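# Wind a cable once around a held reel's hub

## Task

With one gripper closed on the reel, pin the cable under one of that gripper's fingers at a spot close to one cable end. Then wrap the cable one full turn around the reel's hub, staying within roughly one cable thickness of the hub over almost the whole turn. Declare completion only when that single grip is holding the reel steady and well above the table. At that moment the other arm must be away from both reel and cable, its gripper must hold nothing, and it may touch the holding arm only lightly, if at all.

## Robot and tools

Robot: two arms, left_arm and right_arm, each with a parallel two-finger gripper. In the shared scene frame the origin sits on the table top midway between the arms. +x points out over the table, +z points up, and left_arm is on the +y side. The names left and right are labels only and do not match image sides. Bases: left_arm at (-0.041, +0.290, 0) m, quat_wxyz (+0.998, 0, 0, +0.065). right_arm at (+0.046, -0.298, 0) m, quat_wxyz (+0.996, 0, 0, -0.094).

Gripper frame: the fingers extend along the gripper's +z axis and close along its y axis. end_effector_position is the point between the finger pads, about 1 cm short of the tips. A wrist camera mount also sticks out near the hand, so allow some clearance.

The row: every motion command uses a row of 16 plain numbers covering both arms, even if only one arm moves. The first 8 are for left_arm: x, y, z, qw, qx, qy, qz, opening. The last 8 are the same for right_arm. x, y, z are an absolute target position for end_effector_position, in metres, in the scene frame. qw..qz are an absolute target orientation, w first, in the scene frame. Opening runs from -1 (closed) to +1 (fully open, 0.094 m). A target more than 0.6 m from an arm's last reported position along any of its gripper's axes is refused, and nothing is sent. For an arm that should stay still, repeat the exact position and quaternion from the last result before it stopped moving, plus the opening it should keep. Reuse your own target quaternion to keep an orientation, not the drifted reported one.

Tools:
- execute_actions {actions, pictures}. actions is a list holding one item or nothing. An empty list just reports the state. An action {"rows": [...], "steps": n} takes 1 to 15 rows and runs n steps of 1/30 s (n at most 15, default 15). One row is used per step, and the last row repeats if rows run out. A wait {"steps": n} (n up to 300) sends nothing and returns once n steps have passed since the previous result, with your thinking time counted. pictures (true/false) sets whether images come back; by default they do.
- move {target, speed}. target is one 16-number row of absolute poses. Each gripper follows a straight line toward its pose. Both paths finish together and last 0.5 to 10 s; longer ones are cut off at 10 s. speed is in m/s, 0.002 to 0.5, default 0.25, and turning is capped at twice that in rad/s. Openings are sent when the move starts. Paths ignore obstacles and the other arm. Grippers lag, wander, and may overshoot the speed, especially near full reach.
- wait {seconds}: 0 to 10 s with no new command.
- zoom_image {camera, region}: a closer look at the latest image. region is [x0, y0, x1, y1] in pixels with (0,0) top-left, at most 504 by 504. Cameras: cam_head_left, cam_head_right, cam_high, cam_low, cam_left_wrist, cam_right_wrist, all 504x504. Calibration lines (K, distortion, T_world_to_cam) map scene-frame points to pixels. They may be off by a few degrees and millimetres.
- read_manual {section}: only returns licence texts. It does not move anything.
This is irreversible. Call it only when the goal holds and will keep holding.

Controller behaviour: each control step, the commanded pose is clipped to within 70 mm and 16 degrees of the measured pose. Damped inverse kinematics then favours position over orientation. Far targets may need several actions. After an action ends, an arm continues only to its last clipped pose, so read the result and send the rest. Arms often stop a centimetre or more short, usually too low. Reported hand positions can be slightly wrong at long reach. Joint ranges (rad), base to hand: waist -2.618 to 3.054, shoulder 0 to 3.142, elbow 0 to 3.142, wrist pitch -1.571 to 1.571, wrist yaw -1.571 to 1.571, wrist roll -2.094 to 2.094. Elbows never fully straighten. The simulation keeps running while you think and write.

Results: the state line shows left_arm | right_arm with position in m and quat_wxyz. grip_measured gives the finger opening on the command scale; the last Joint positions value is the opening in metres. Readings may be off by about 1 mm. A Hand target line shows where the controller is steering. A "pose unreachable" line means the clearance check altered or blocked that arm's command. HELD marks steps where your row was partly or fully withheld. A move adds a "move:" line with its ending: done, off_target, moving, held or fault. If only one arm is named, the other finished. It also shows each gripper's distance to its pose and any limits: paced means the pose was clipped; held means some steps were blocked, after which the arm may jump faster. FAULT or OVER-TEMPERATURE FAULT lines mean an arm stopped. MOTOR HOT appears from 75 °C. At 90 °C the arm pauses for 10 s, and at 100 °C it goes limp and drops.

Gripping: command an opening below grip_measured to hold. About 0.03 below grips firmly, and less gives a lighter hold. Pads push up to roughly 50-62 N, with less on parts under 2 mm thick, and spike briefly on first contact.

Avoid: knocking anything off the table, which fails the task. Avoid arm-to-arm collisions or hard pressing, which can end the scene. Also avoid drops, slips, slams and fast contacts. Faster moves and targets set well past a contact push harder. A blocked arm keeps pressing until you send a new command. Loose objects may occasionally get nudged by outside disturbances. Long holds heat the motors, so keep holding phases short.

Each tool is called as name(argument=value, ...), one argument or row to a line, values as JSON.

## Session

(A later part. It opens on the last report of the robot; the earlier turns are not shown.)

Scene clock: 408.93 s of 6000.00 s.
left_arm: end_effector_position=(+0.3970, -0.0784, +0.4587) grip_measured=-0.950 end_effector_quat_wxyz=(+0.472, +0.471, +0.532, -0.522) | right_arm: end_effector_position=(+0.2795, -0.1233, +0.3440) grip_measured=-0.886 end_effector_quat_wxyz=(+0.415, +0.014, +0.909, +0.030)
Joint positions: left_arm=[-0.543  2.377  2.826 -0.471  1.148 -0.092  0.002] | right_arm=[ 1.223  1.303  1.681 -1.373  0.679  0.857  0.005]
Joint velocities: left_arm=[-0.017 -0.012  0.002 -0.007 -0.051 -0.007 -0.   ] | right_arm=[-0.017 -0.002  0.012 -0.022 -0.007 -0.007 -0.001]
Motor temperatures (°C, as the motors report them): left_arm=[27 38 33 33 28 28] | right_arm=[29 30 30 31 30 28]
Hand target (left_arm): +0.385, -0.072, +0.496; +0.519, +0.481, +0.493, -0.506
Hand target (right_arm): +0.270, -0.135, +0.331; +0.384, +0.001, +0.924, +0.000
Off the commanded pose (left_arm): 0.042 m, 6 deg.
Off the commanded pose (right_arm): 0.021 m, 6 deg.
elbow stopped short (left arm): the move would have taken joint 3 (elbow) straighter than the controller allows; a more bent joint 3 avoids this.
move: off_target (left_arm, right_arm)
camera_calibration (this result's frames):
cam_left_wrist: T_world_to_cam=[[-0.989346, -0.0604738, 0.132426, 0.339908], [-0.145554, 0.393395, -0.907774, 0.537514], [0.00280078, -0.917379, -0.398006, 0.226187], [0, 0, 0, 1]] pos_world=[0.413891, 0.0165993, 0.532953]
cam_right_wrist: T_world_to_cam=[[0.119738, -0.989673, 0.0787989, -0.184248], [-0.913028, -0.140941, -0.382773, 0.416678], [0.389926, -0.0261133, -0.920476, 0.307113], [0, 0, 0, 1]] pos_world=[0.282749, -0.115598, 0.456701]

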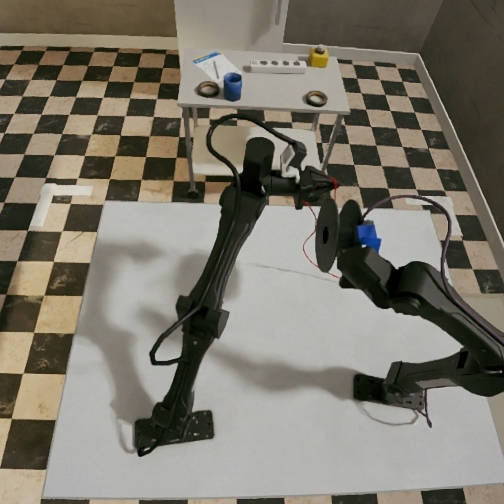

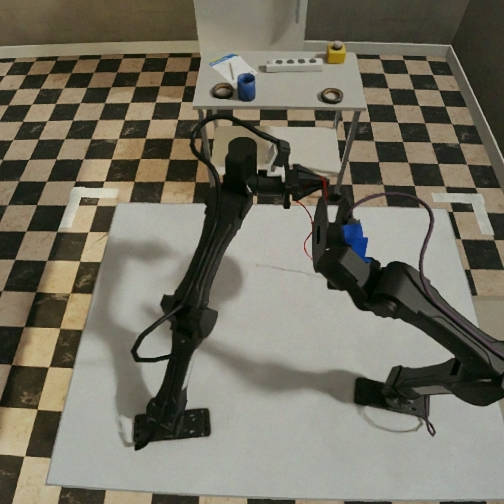

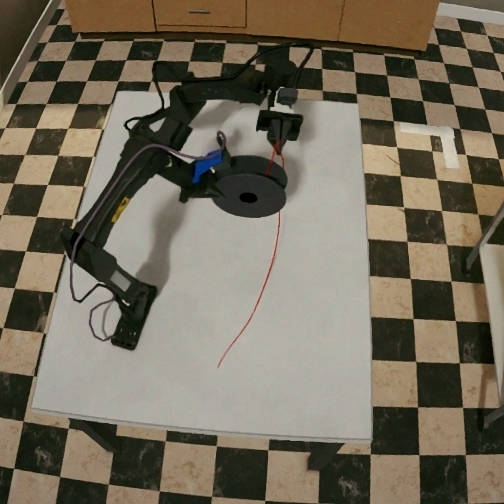

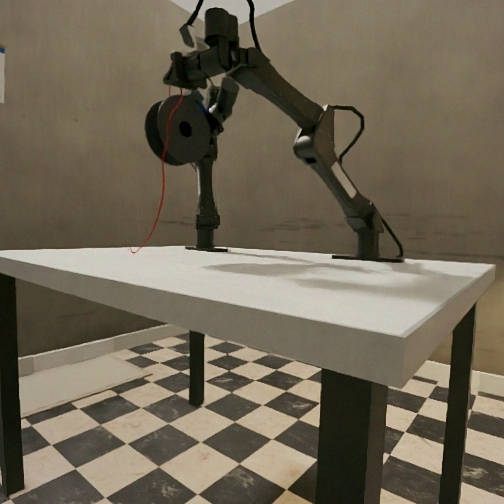

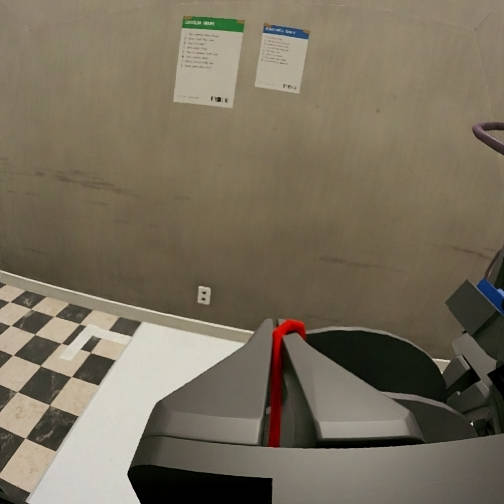

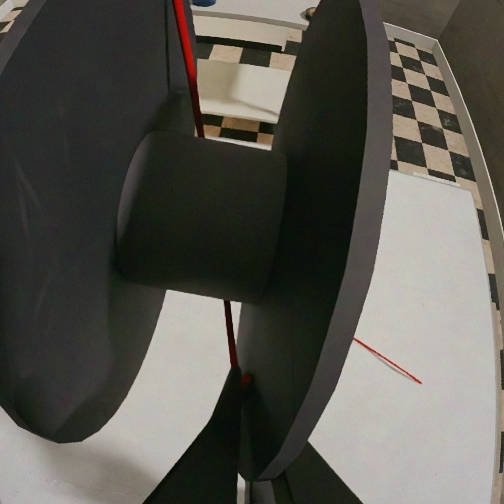

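move(
  target=[0.39,-0.08,0.45,0.56,0.56,0.43,-0.43,-0.8,0.27,-0.135,0.33,0.383,0,0.924,0,-0.94],
  speed=0.04,
)

move(
  target=[0.39,-0.08,0.45,0.56,0.56,0.43,-0.43,-0.8,0.27,-0.135,0.29,0.3,0,0.954,0,-0.94],
  speed=0.03,
)

Scene clock: 419.43 s of 6000.00 s.
left_arm: end_effector_position=(+0.4024, -0.0806, +0.4348) grip_measured=-0.803 end_effector_quat_wxyz=(+0.550, +0.554, +0.449, -0.435) | right_arm: end_effector_position=(+0.2664, -0.1318, +0.3297) grip_measured=-0.886 end_effector_quat_wxyz=(+0.377, -0.007, +0.926, +0.009)
Joint positions: left_arm=[-0.543  2.262  2.513 -0.294  1.146  0.259  0.009] | right_arm=[ 1.223  1.303  1.681 -1.464  0.63   0.857  0.005]
Joint velocities: left_arm=[ 0.002 -0.007 -0.017 -0.022  0.007 -0.007  0.001] | right_arm=[ 0.002 -0.002  0.012  0.022 -0.037 -0.11  -0.   ]
Motor temperatures (°C, as the motors report them): left_arm=[27 38 32 34 28 28] | right_arm=[29 30 30 31 30 28]
Hand target (left_arm): +0.390, -0.080, +0.450; +0.560, +0.561, +0.431, -0.430
Hand target (right_arm): +0.270, -0.135, +0.330; +0.383, -0.001, +0.924, +0.000
Off the commanded pose (left_arm): 0.020 m, 3 deg.
Off the commanded pose (right_arm): 0.005 m, 1 deg.
move: off_target (left_arm)
camera_calibration (this result's frames):
cam_left_wrist: T_world_to_cam=[[-0.978558, -0.0576949, -0.197728, 0.48775], [0.158165, 0.404462, -0.900774, 0.393099], [0.131944, -0.912733, -0.386664, 0.158106], [0, 0, 0, 1]] pos_world=[0.394256, 0.0134555, 0.51167]
cam_right_wrist: T_world_to_cam=[[0.152272, -0.980565, 0.123715, -0.212279], [-0.93714, -0.183014, -0.29711, 0.370734], [0.313977, -0.0706962, -0.946795, 0.321875], [0, 0, 0, 1]] pos_world=[0.278692, -0.117549, 0.441161]

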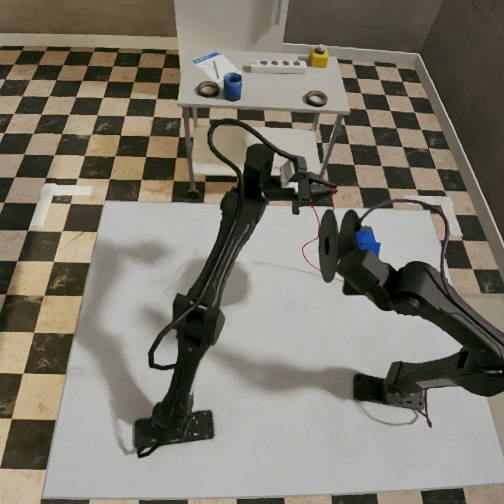

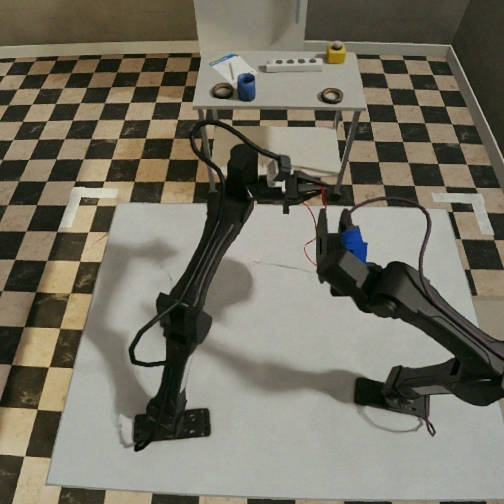

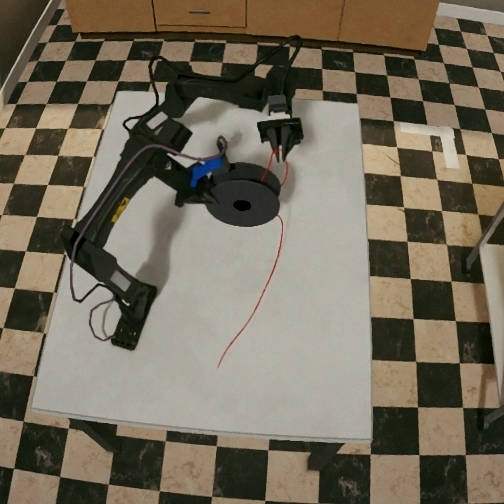

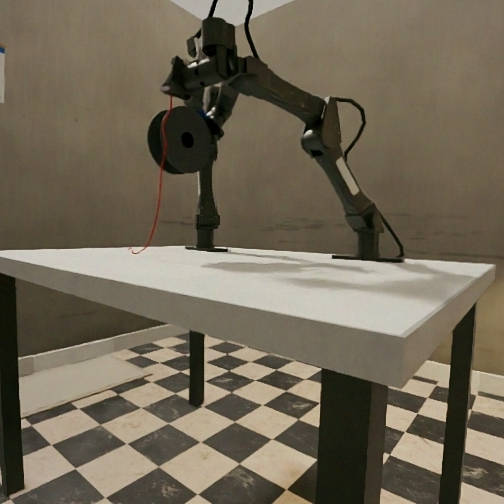

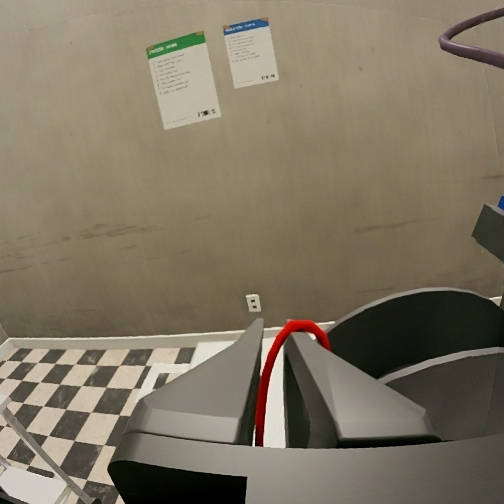

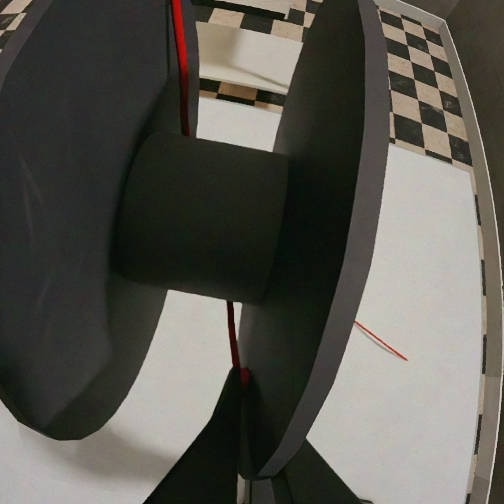

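Scene clock: 422.50 s of 6000.00 s.
left_arm: end_effector_position=(+0.4022, -0.0806, +0.4365) grip_measured=-0.803 end_effector_quat_wxyz=(+0.553, +0.556, +0.444, -0.433) | right_arm: end_effector_position=(+0.2648, -0.1329, +0.2904) grip_measured=-0.886 end_effector_quat_wxyz=(+0.293, -0.006, +0.956, +0.006)
Joint positions: left_arm=[-0.543  2.262  2.513 -0.282  1.147  0.261  0.009] | right_arm=[ 1.125  1.33   1.621 -1.469  0.458  0.831  0.005]
Joint velocities: left_arm=[-0.007 -0.037 -0.022  0.037  0.007  0.007  0.001] | right_arm=[ 0.002 -0.012  0.007  0.007 -0.037 -0.037 -0.002]
Motor temperatures (°C, as the motors report them): left_arm=[27 38 32 34 28 28] | right_arm=[29 30 30 31 29 28]
Hand target (left_arm): +0.390, -0.080, +0.450; +0.560, +0.562, +0.431, -0.430
Hand target (right_arm): +0.270, -0.134, +0.290; +0.301, -0.001, +0.954, -0.000
Off the commanded pose (left_arm): 0.018 m, 2 deg.
Off the commanded pose (right_arm): 0.006 m, 1 deg.
move: off_target (left_arm)
camera_calibration (this result's frames):
cam_left_wrist: T_world_to_cam=[[-0.976135, -0.0571561, -0.209508, 0.492089], [0.169896, 0.399899, -0.900675, 0.389554], [0.135261, -0.914775, -0.380645, 0.154642], [0, 0, 0, 1]] pos_world=[0.393245, 0.0138062, 0.512822]
cam_right_wrist: T_world_to_cam=[[0.168221, -0.98053, 0.1013, -0.205959], [-0.975783, -0.180215, -0.123978, 0.317666], [0.13982, -0.0779914, -0.987101, 0.341897], [0, 0, 0, 1]] pos_world=[0.296815, -0.118036, 0.397734]

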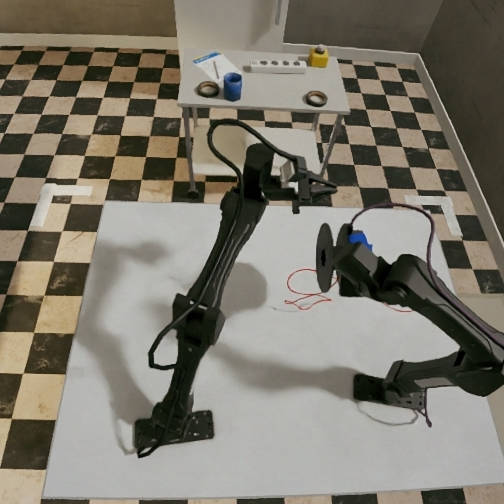

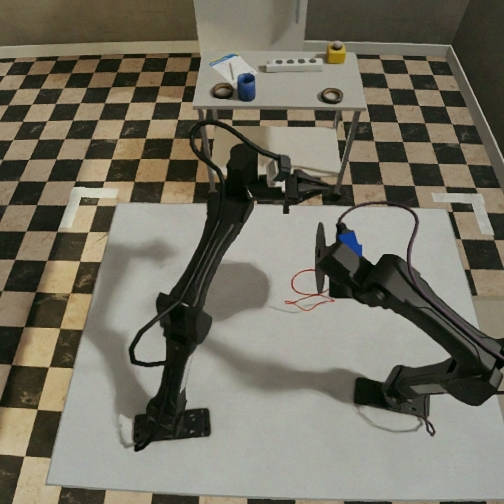

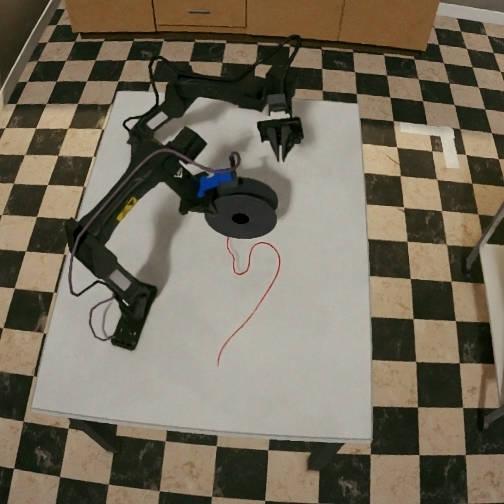

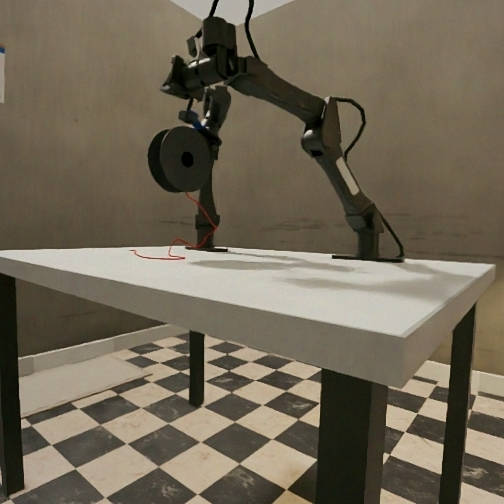

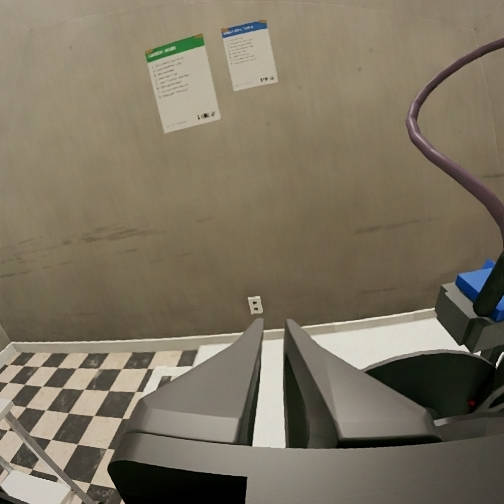

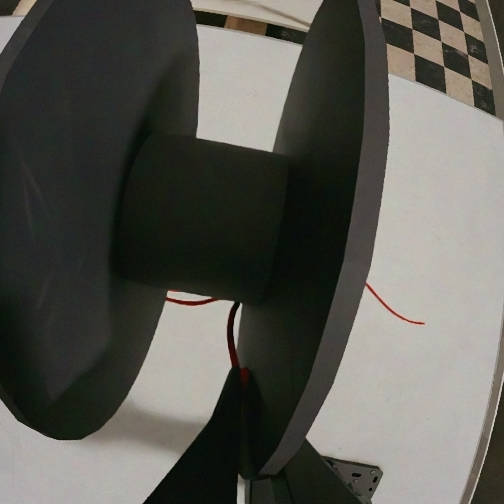

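move(
  target=[0.33,0.1,0.3,0.5,0.5,0.5,-0.5,0.3,0.27,-0.135,0.29,0.3,0,0.954,0,-0.94],
)

move(
  target=[0.32,0.1,0.14,0.5,0.5,0.5,-0.5,0.3,0.3,-0.135,0.5,0.5,0,0.866,0,-0.94],
  speed=0.12,
)

Scene clock: 428.27 s of 6000.00 s.
left_arm: end_effector_position=(+0.3422, +0.1013, +0.2963) grip_measured=+0.297 end_effector_quat_wxyz=(+0.496, +0.499, +0.507, -0.498) | right_arm: end_effector_position=(+0.2622, -0.1325, +0.2886) grip_measured=-0.886 end_effector_quat_wxyz=(+0.286, -0.008, +0.958, +0.007)
Joint positions: left_arm=[-0.16   1.76   1.293  0.136  1.533  0.319  0.061] | right_arm=[ 1.125  1.33   1.621 -1.477  0.444  0.83   0.005]
Joint velocities: left_arm=[ 0.002 -0.012 -0.125  0.139 -0.022 -0.125  0.   ] | right_arm=[-0.012 -0.002 -0.002  0.007 -0.066 -0.007  0.   ]
Motor temperatures (°C, as the motors report them): left_arm=[27 39 32 34 28 28] | right_arm=[29 30 30 31 29 28]
Hand target (left_arm): +0.334, +0.102, +0.302; +0.497, +0.503, +0.501, -0.499
Hand target (right_arm): +0.270, -0.135, +0.290; +0.300, +0.000, +0.954, -0.000
Off the commanded pose (left_arm): 0.013 m, 1 deg.
Off the commanded pose (right_arm): 0.008 m, 2 deg.
move: off_target (left_arm)
camera_calibration (this result's frames):
cam_left_wrist: T_world_to_cam=[[-0.997915, -0.0559148, 0.0322448, 0.350204], [-0.0518787, 0.397591, -0.916095, 0.281471], [0.0384031, -0.915858, -0.399662, 0.314681], [0, 0, 0, 1]] pos_world=[0.351991, 0.195875, 0.372328]
cam_right_wrist: T_world_to_cam=[[0.175472, -0.979658, 0.0973629, -0.205649], [-0.976528, -0.185748, -0.109043, 0.310094], [0.12491, -0.0759437, -0.989257, 0.345375], [0, 0, 0, 1]] pos_world=[0.295761, -0.117637, 0.395501]

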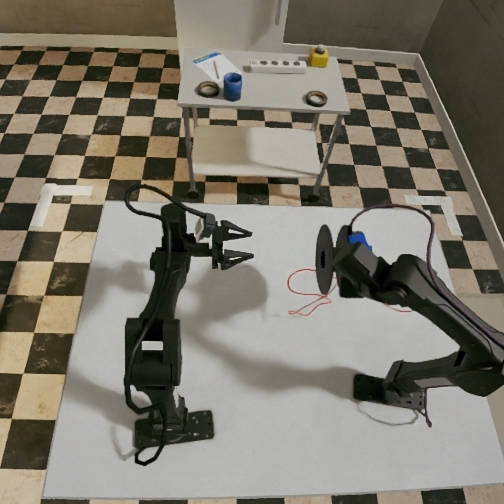

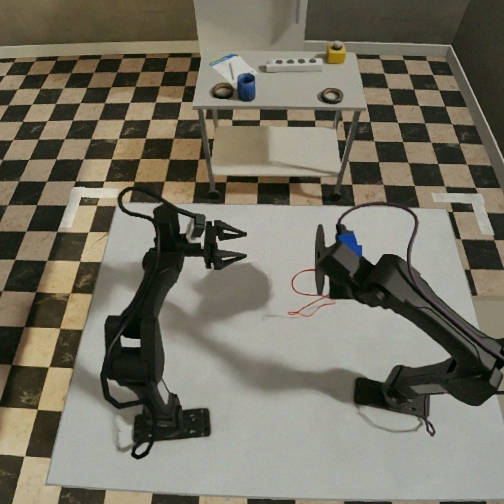

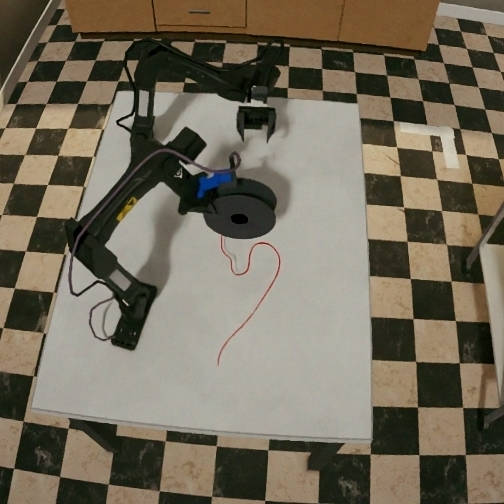

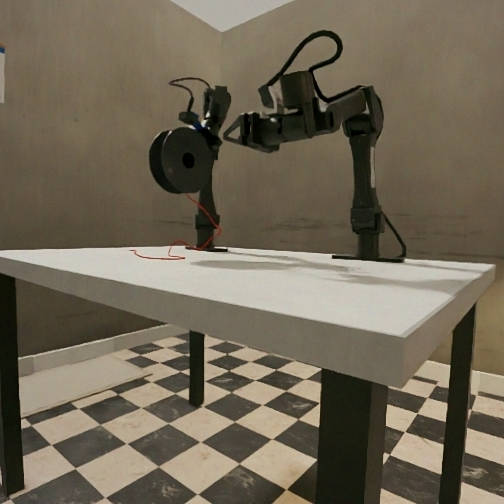

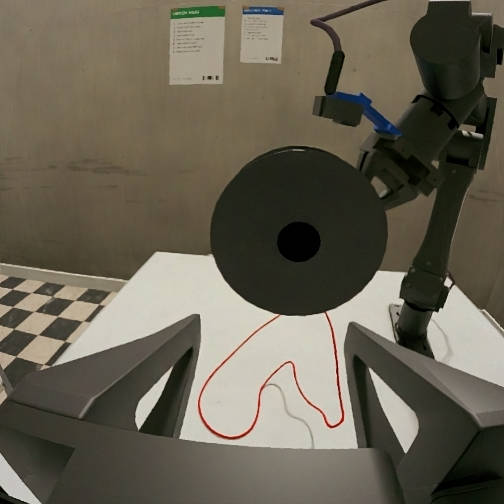

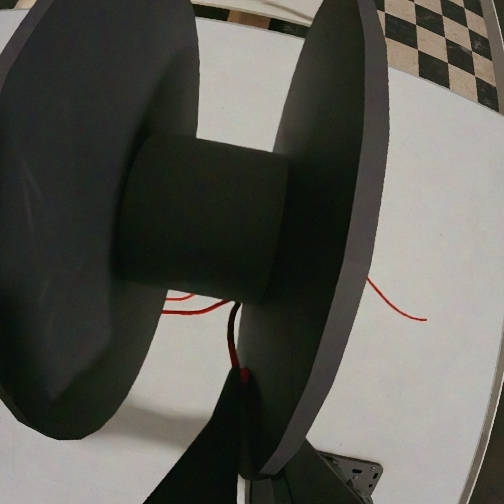

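Scene clock: 430.87 s of 6000.00 s.
left_arm: end_effector_position=(+0.3263, +0.1018, +0.1471) grip_measured=+0.297 end_effector_quat_wxyz=(+0.504, +0.511, +0.498, -0.487) | right_arm: end_effector_position=(+0.2982, -0.1344, +0.4910) grip_measured=-0.886 end_effector_quat_wxyz=(+0.534, -0.023, +0.844, +0.033)
Joint positions: left_arm=[-0.16   1.98   0.959  0.534  1.532  0.517  0.061] | right_arm=[ 1.205  1.541  2.431 -1.556  0.808  0.552  0.005]
Joint velocities: left_arm=[-0.002 -0.017 -0.095  0.168 -0.007 -0.125  0.   ] | right_arm=[-0.017 -0.027 -0.002 -0.095 -0.051 -0.022  0.001]
Motor temperatures (°C, as the motors report them): left_arm=[27 38 32 34 28 28] | right_arm=[29 30 30 32 30 28]
Hand target (left_arm): +0.320, +0.101, +0.140; +0.495, +0.506, +0.501, -0.498
Hand target (right_arm): +0.297, -0.139, +0.500; +0.548, -0.014, +0.836, +0.029
Off the commanded pose (left_arm): 0.010 m, 2 deg.
Off the commanded pose (right_arm): 0.009 m, 7 deg.
joint sent to its limit (right arm) — the command would take joint 4 (wrist pitch) past its lower limit, so that joint was sent only as far as its limit.
move: off_target (right_arm)
camera_calibration (this result's frames):
cam_left_wrist: T_world_to_cam=[[-0.998499, -0.0540395, -0.00890182, 0.34527], [-0.0136687, 0.403281, -0.914974, 0.130562], [0.0530347, -0.913479, -0.403414, 0.251637], [0, 0, 0, 1]] pos_world=[0.333191, 0.19587, 0.224048]
cam_right_wrist: T_world_to_cam=[[0.150513, -0.978549, 0.140669, -0.247124], [-0.766168, -0.205382, -0.608937, 0.547068], [0.624766, -0.0161237, -0.780646, 0.297517], [0, 0, 0, 1]] pos_world=[0.270462, -0.124668, 0.600148]

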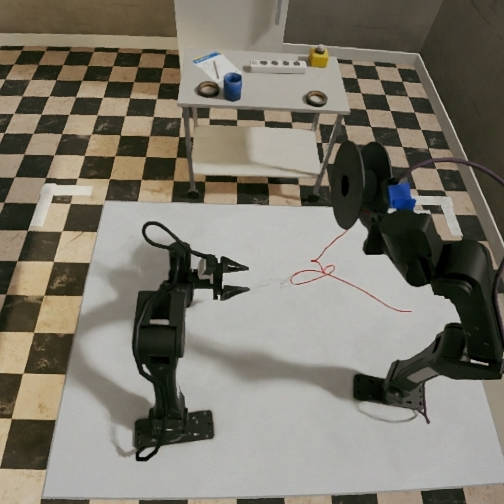

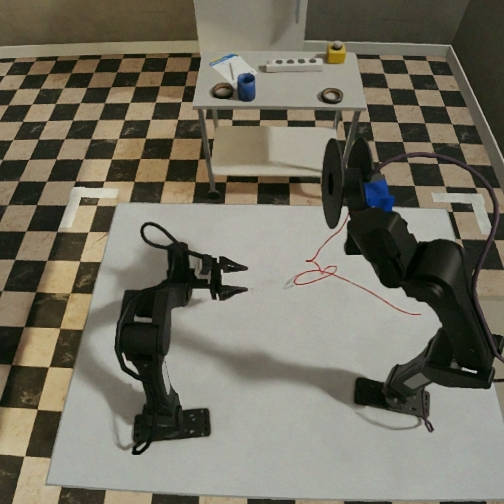

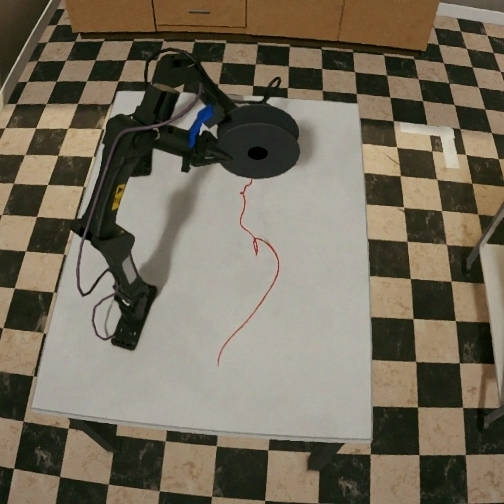

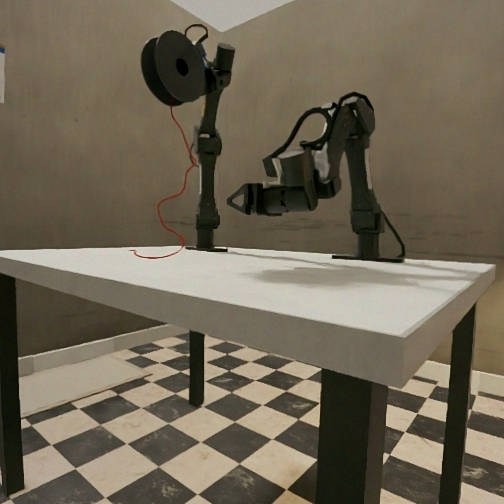

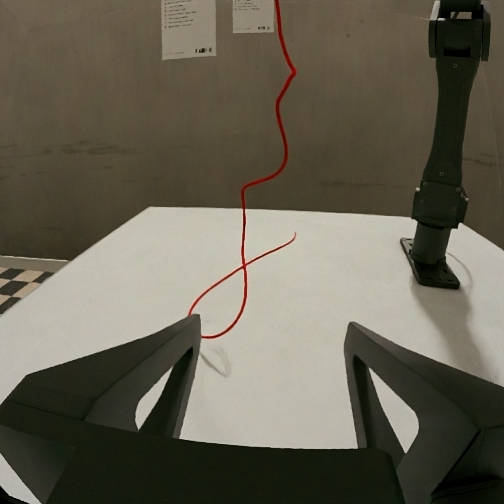

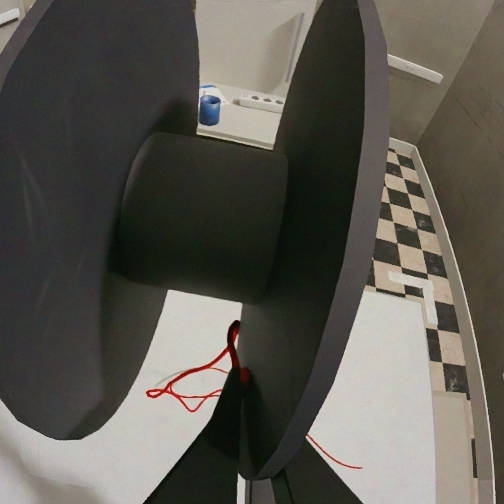

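move(
  target=[0.365,-0.145,0.115,0.5,0.5,0.5,-0.5,0.3,0.3,-0.135,0.5,0.54,0,0.84,0,-0.94],
  speed=0.15,
)

Scene clock: 436.73 s of 6000.00 s.
left_arm: end_effector_position=(+0.3539, -0.1428, +0.1092) grip_measured=+0.297 end_effector_quat_wxyz=(+0.496, +0.504, +0.500, -0.499) | right_arm: end_effector_position=(+0.2994, -0.1325, +0.4928) grip_measured=-0.886 end_effector_quat_wxyz=(+0.545, -0.020, +0.838, +0.016)
Joint positions: left_arm=[-0.703  2.437  1.416  1.003  1.005  0.016  0.061] | right_arm=[ 1.233  1.555  2.431 -1.556  0.871  0.559  0.005]
Joint velocities: left_arm=[-0.007  0.002  0.002  0.007 -0.066 -0.051 -0.   ] | right_arm=[ 0.002 -0.012  0.002  0.051 -0.095  0.007  0.   ]
Motor temperatures (°C, as the motors report them): left_arm=[27 37 32 34 28 28] | right_arm=[29 30 30 32 30 28]
Hand target (left_arm): +0.359, -0.146, +0.113; +0.498, +0.502, +0.501, -0.499
Hand target (right_arm): +0.300, -0.135, +0.499; +0.557, -0.007, +0.831, +0.011
Off the commanded pose (left_arm): 0.013 m, 1 deg.
Off the commanded pose (right_arm): 0.008 m, 3 deg.
joint sent to its limit (right arm) — the command would take joint 4 (wrist pitch) past its lower limit, so that joint was sent only as far as its limit.
move: off_target (left_arm, right_arm)
camera_calibration (this result's frames):
cam_left_wrist: T_world_to_cam=[[-0.998885, -0.0424478, 0.0206549, 0.357853], [-0.035794, 0.395785, -0.917645, 0.201985], [0.0307771, -0.917362, -0.396864, 0.0180692], [0, 0, 0, 1]] pos_world=[0.364128, -0.0481767, 0.18513]
cam_right_wrist: T_world_to_cam=[[0.122536, -0.977837, 0.169766, -0.251585], [-0.755031, -0.202867, -0.623517, 0.553608], [0.644138, -0.0517751, -0.763155, 0.279046], [0, 0, 0, 1]] pos_world=[0.269076, -0.119252, 0.60085]

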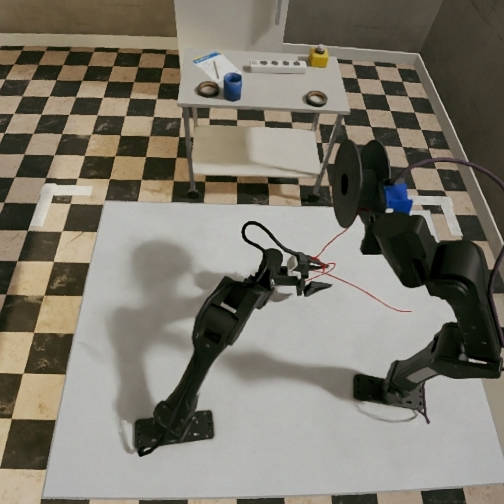

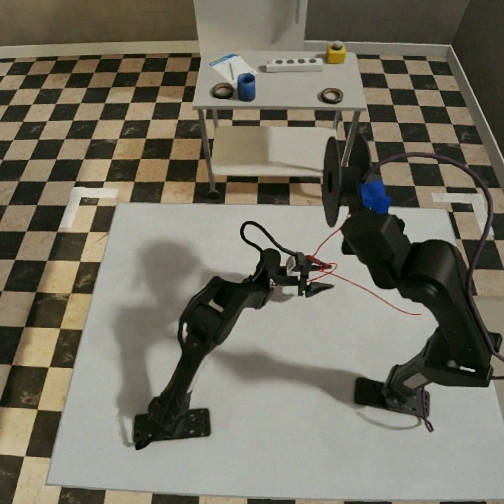

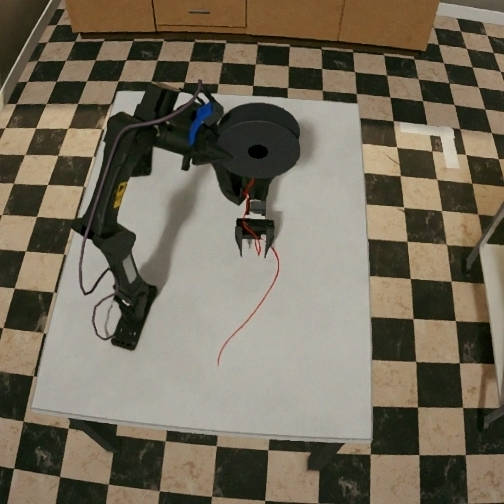

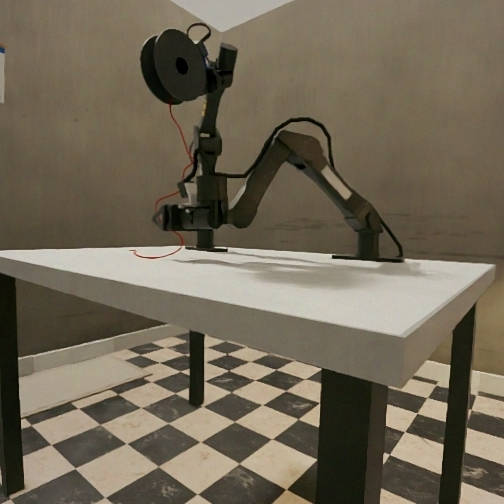

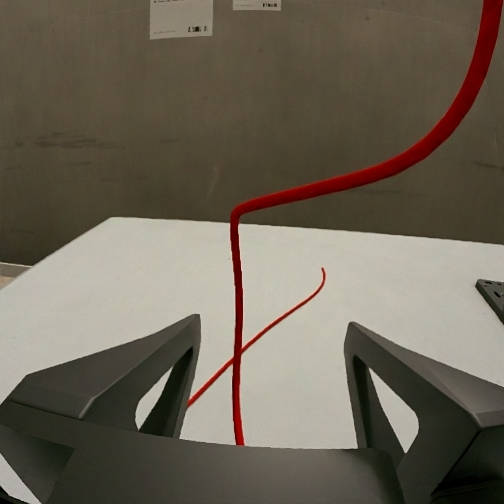

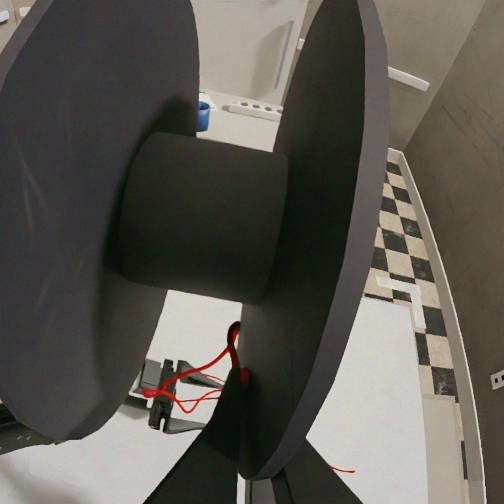

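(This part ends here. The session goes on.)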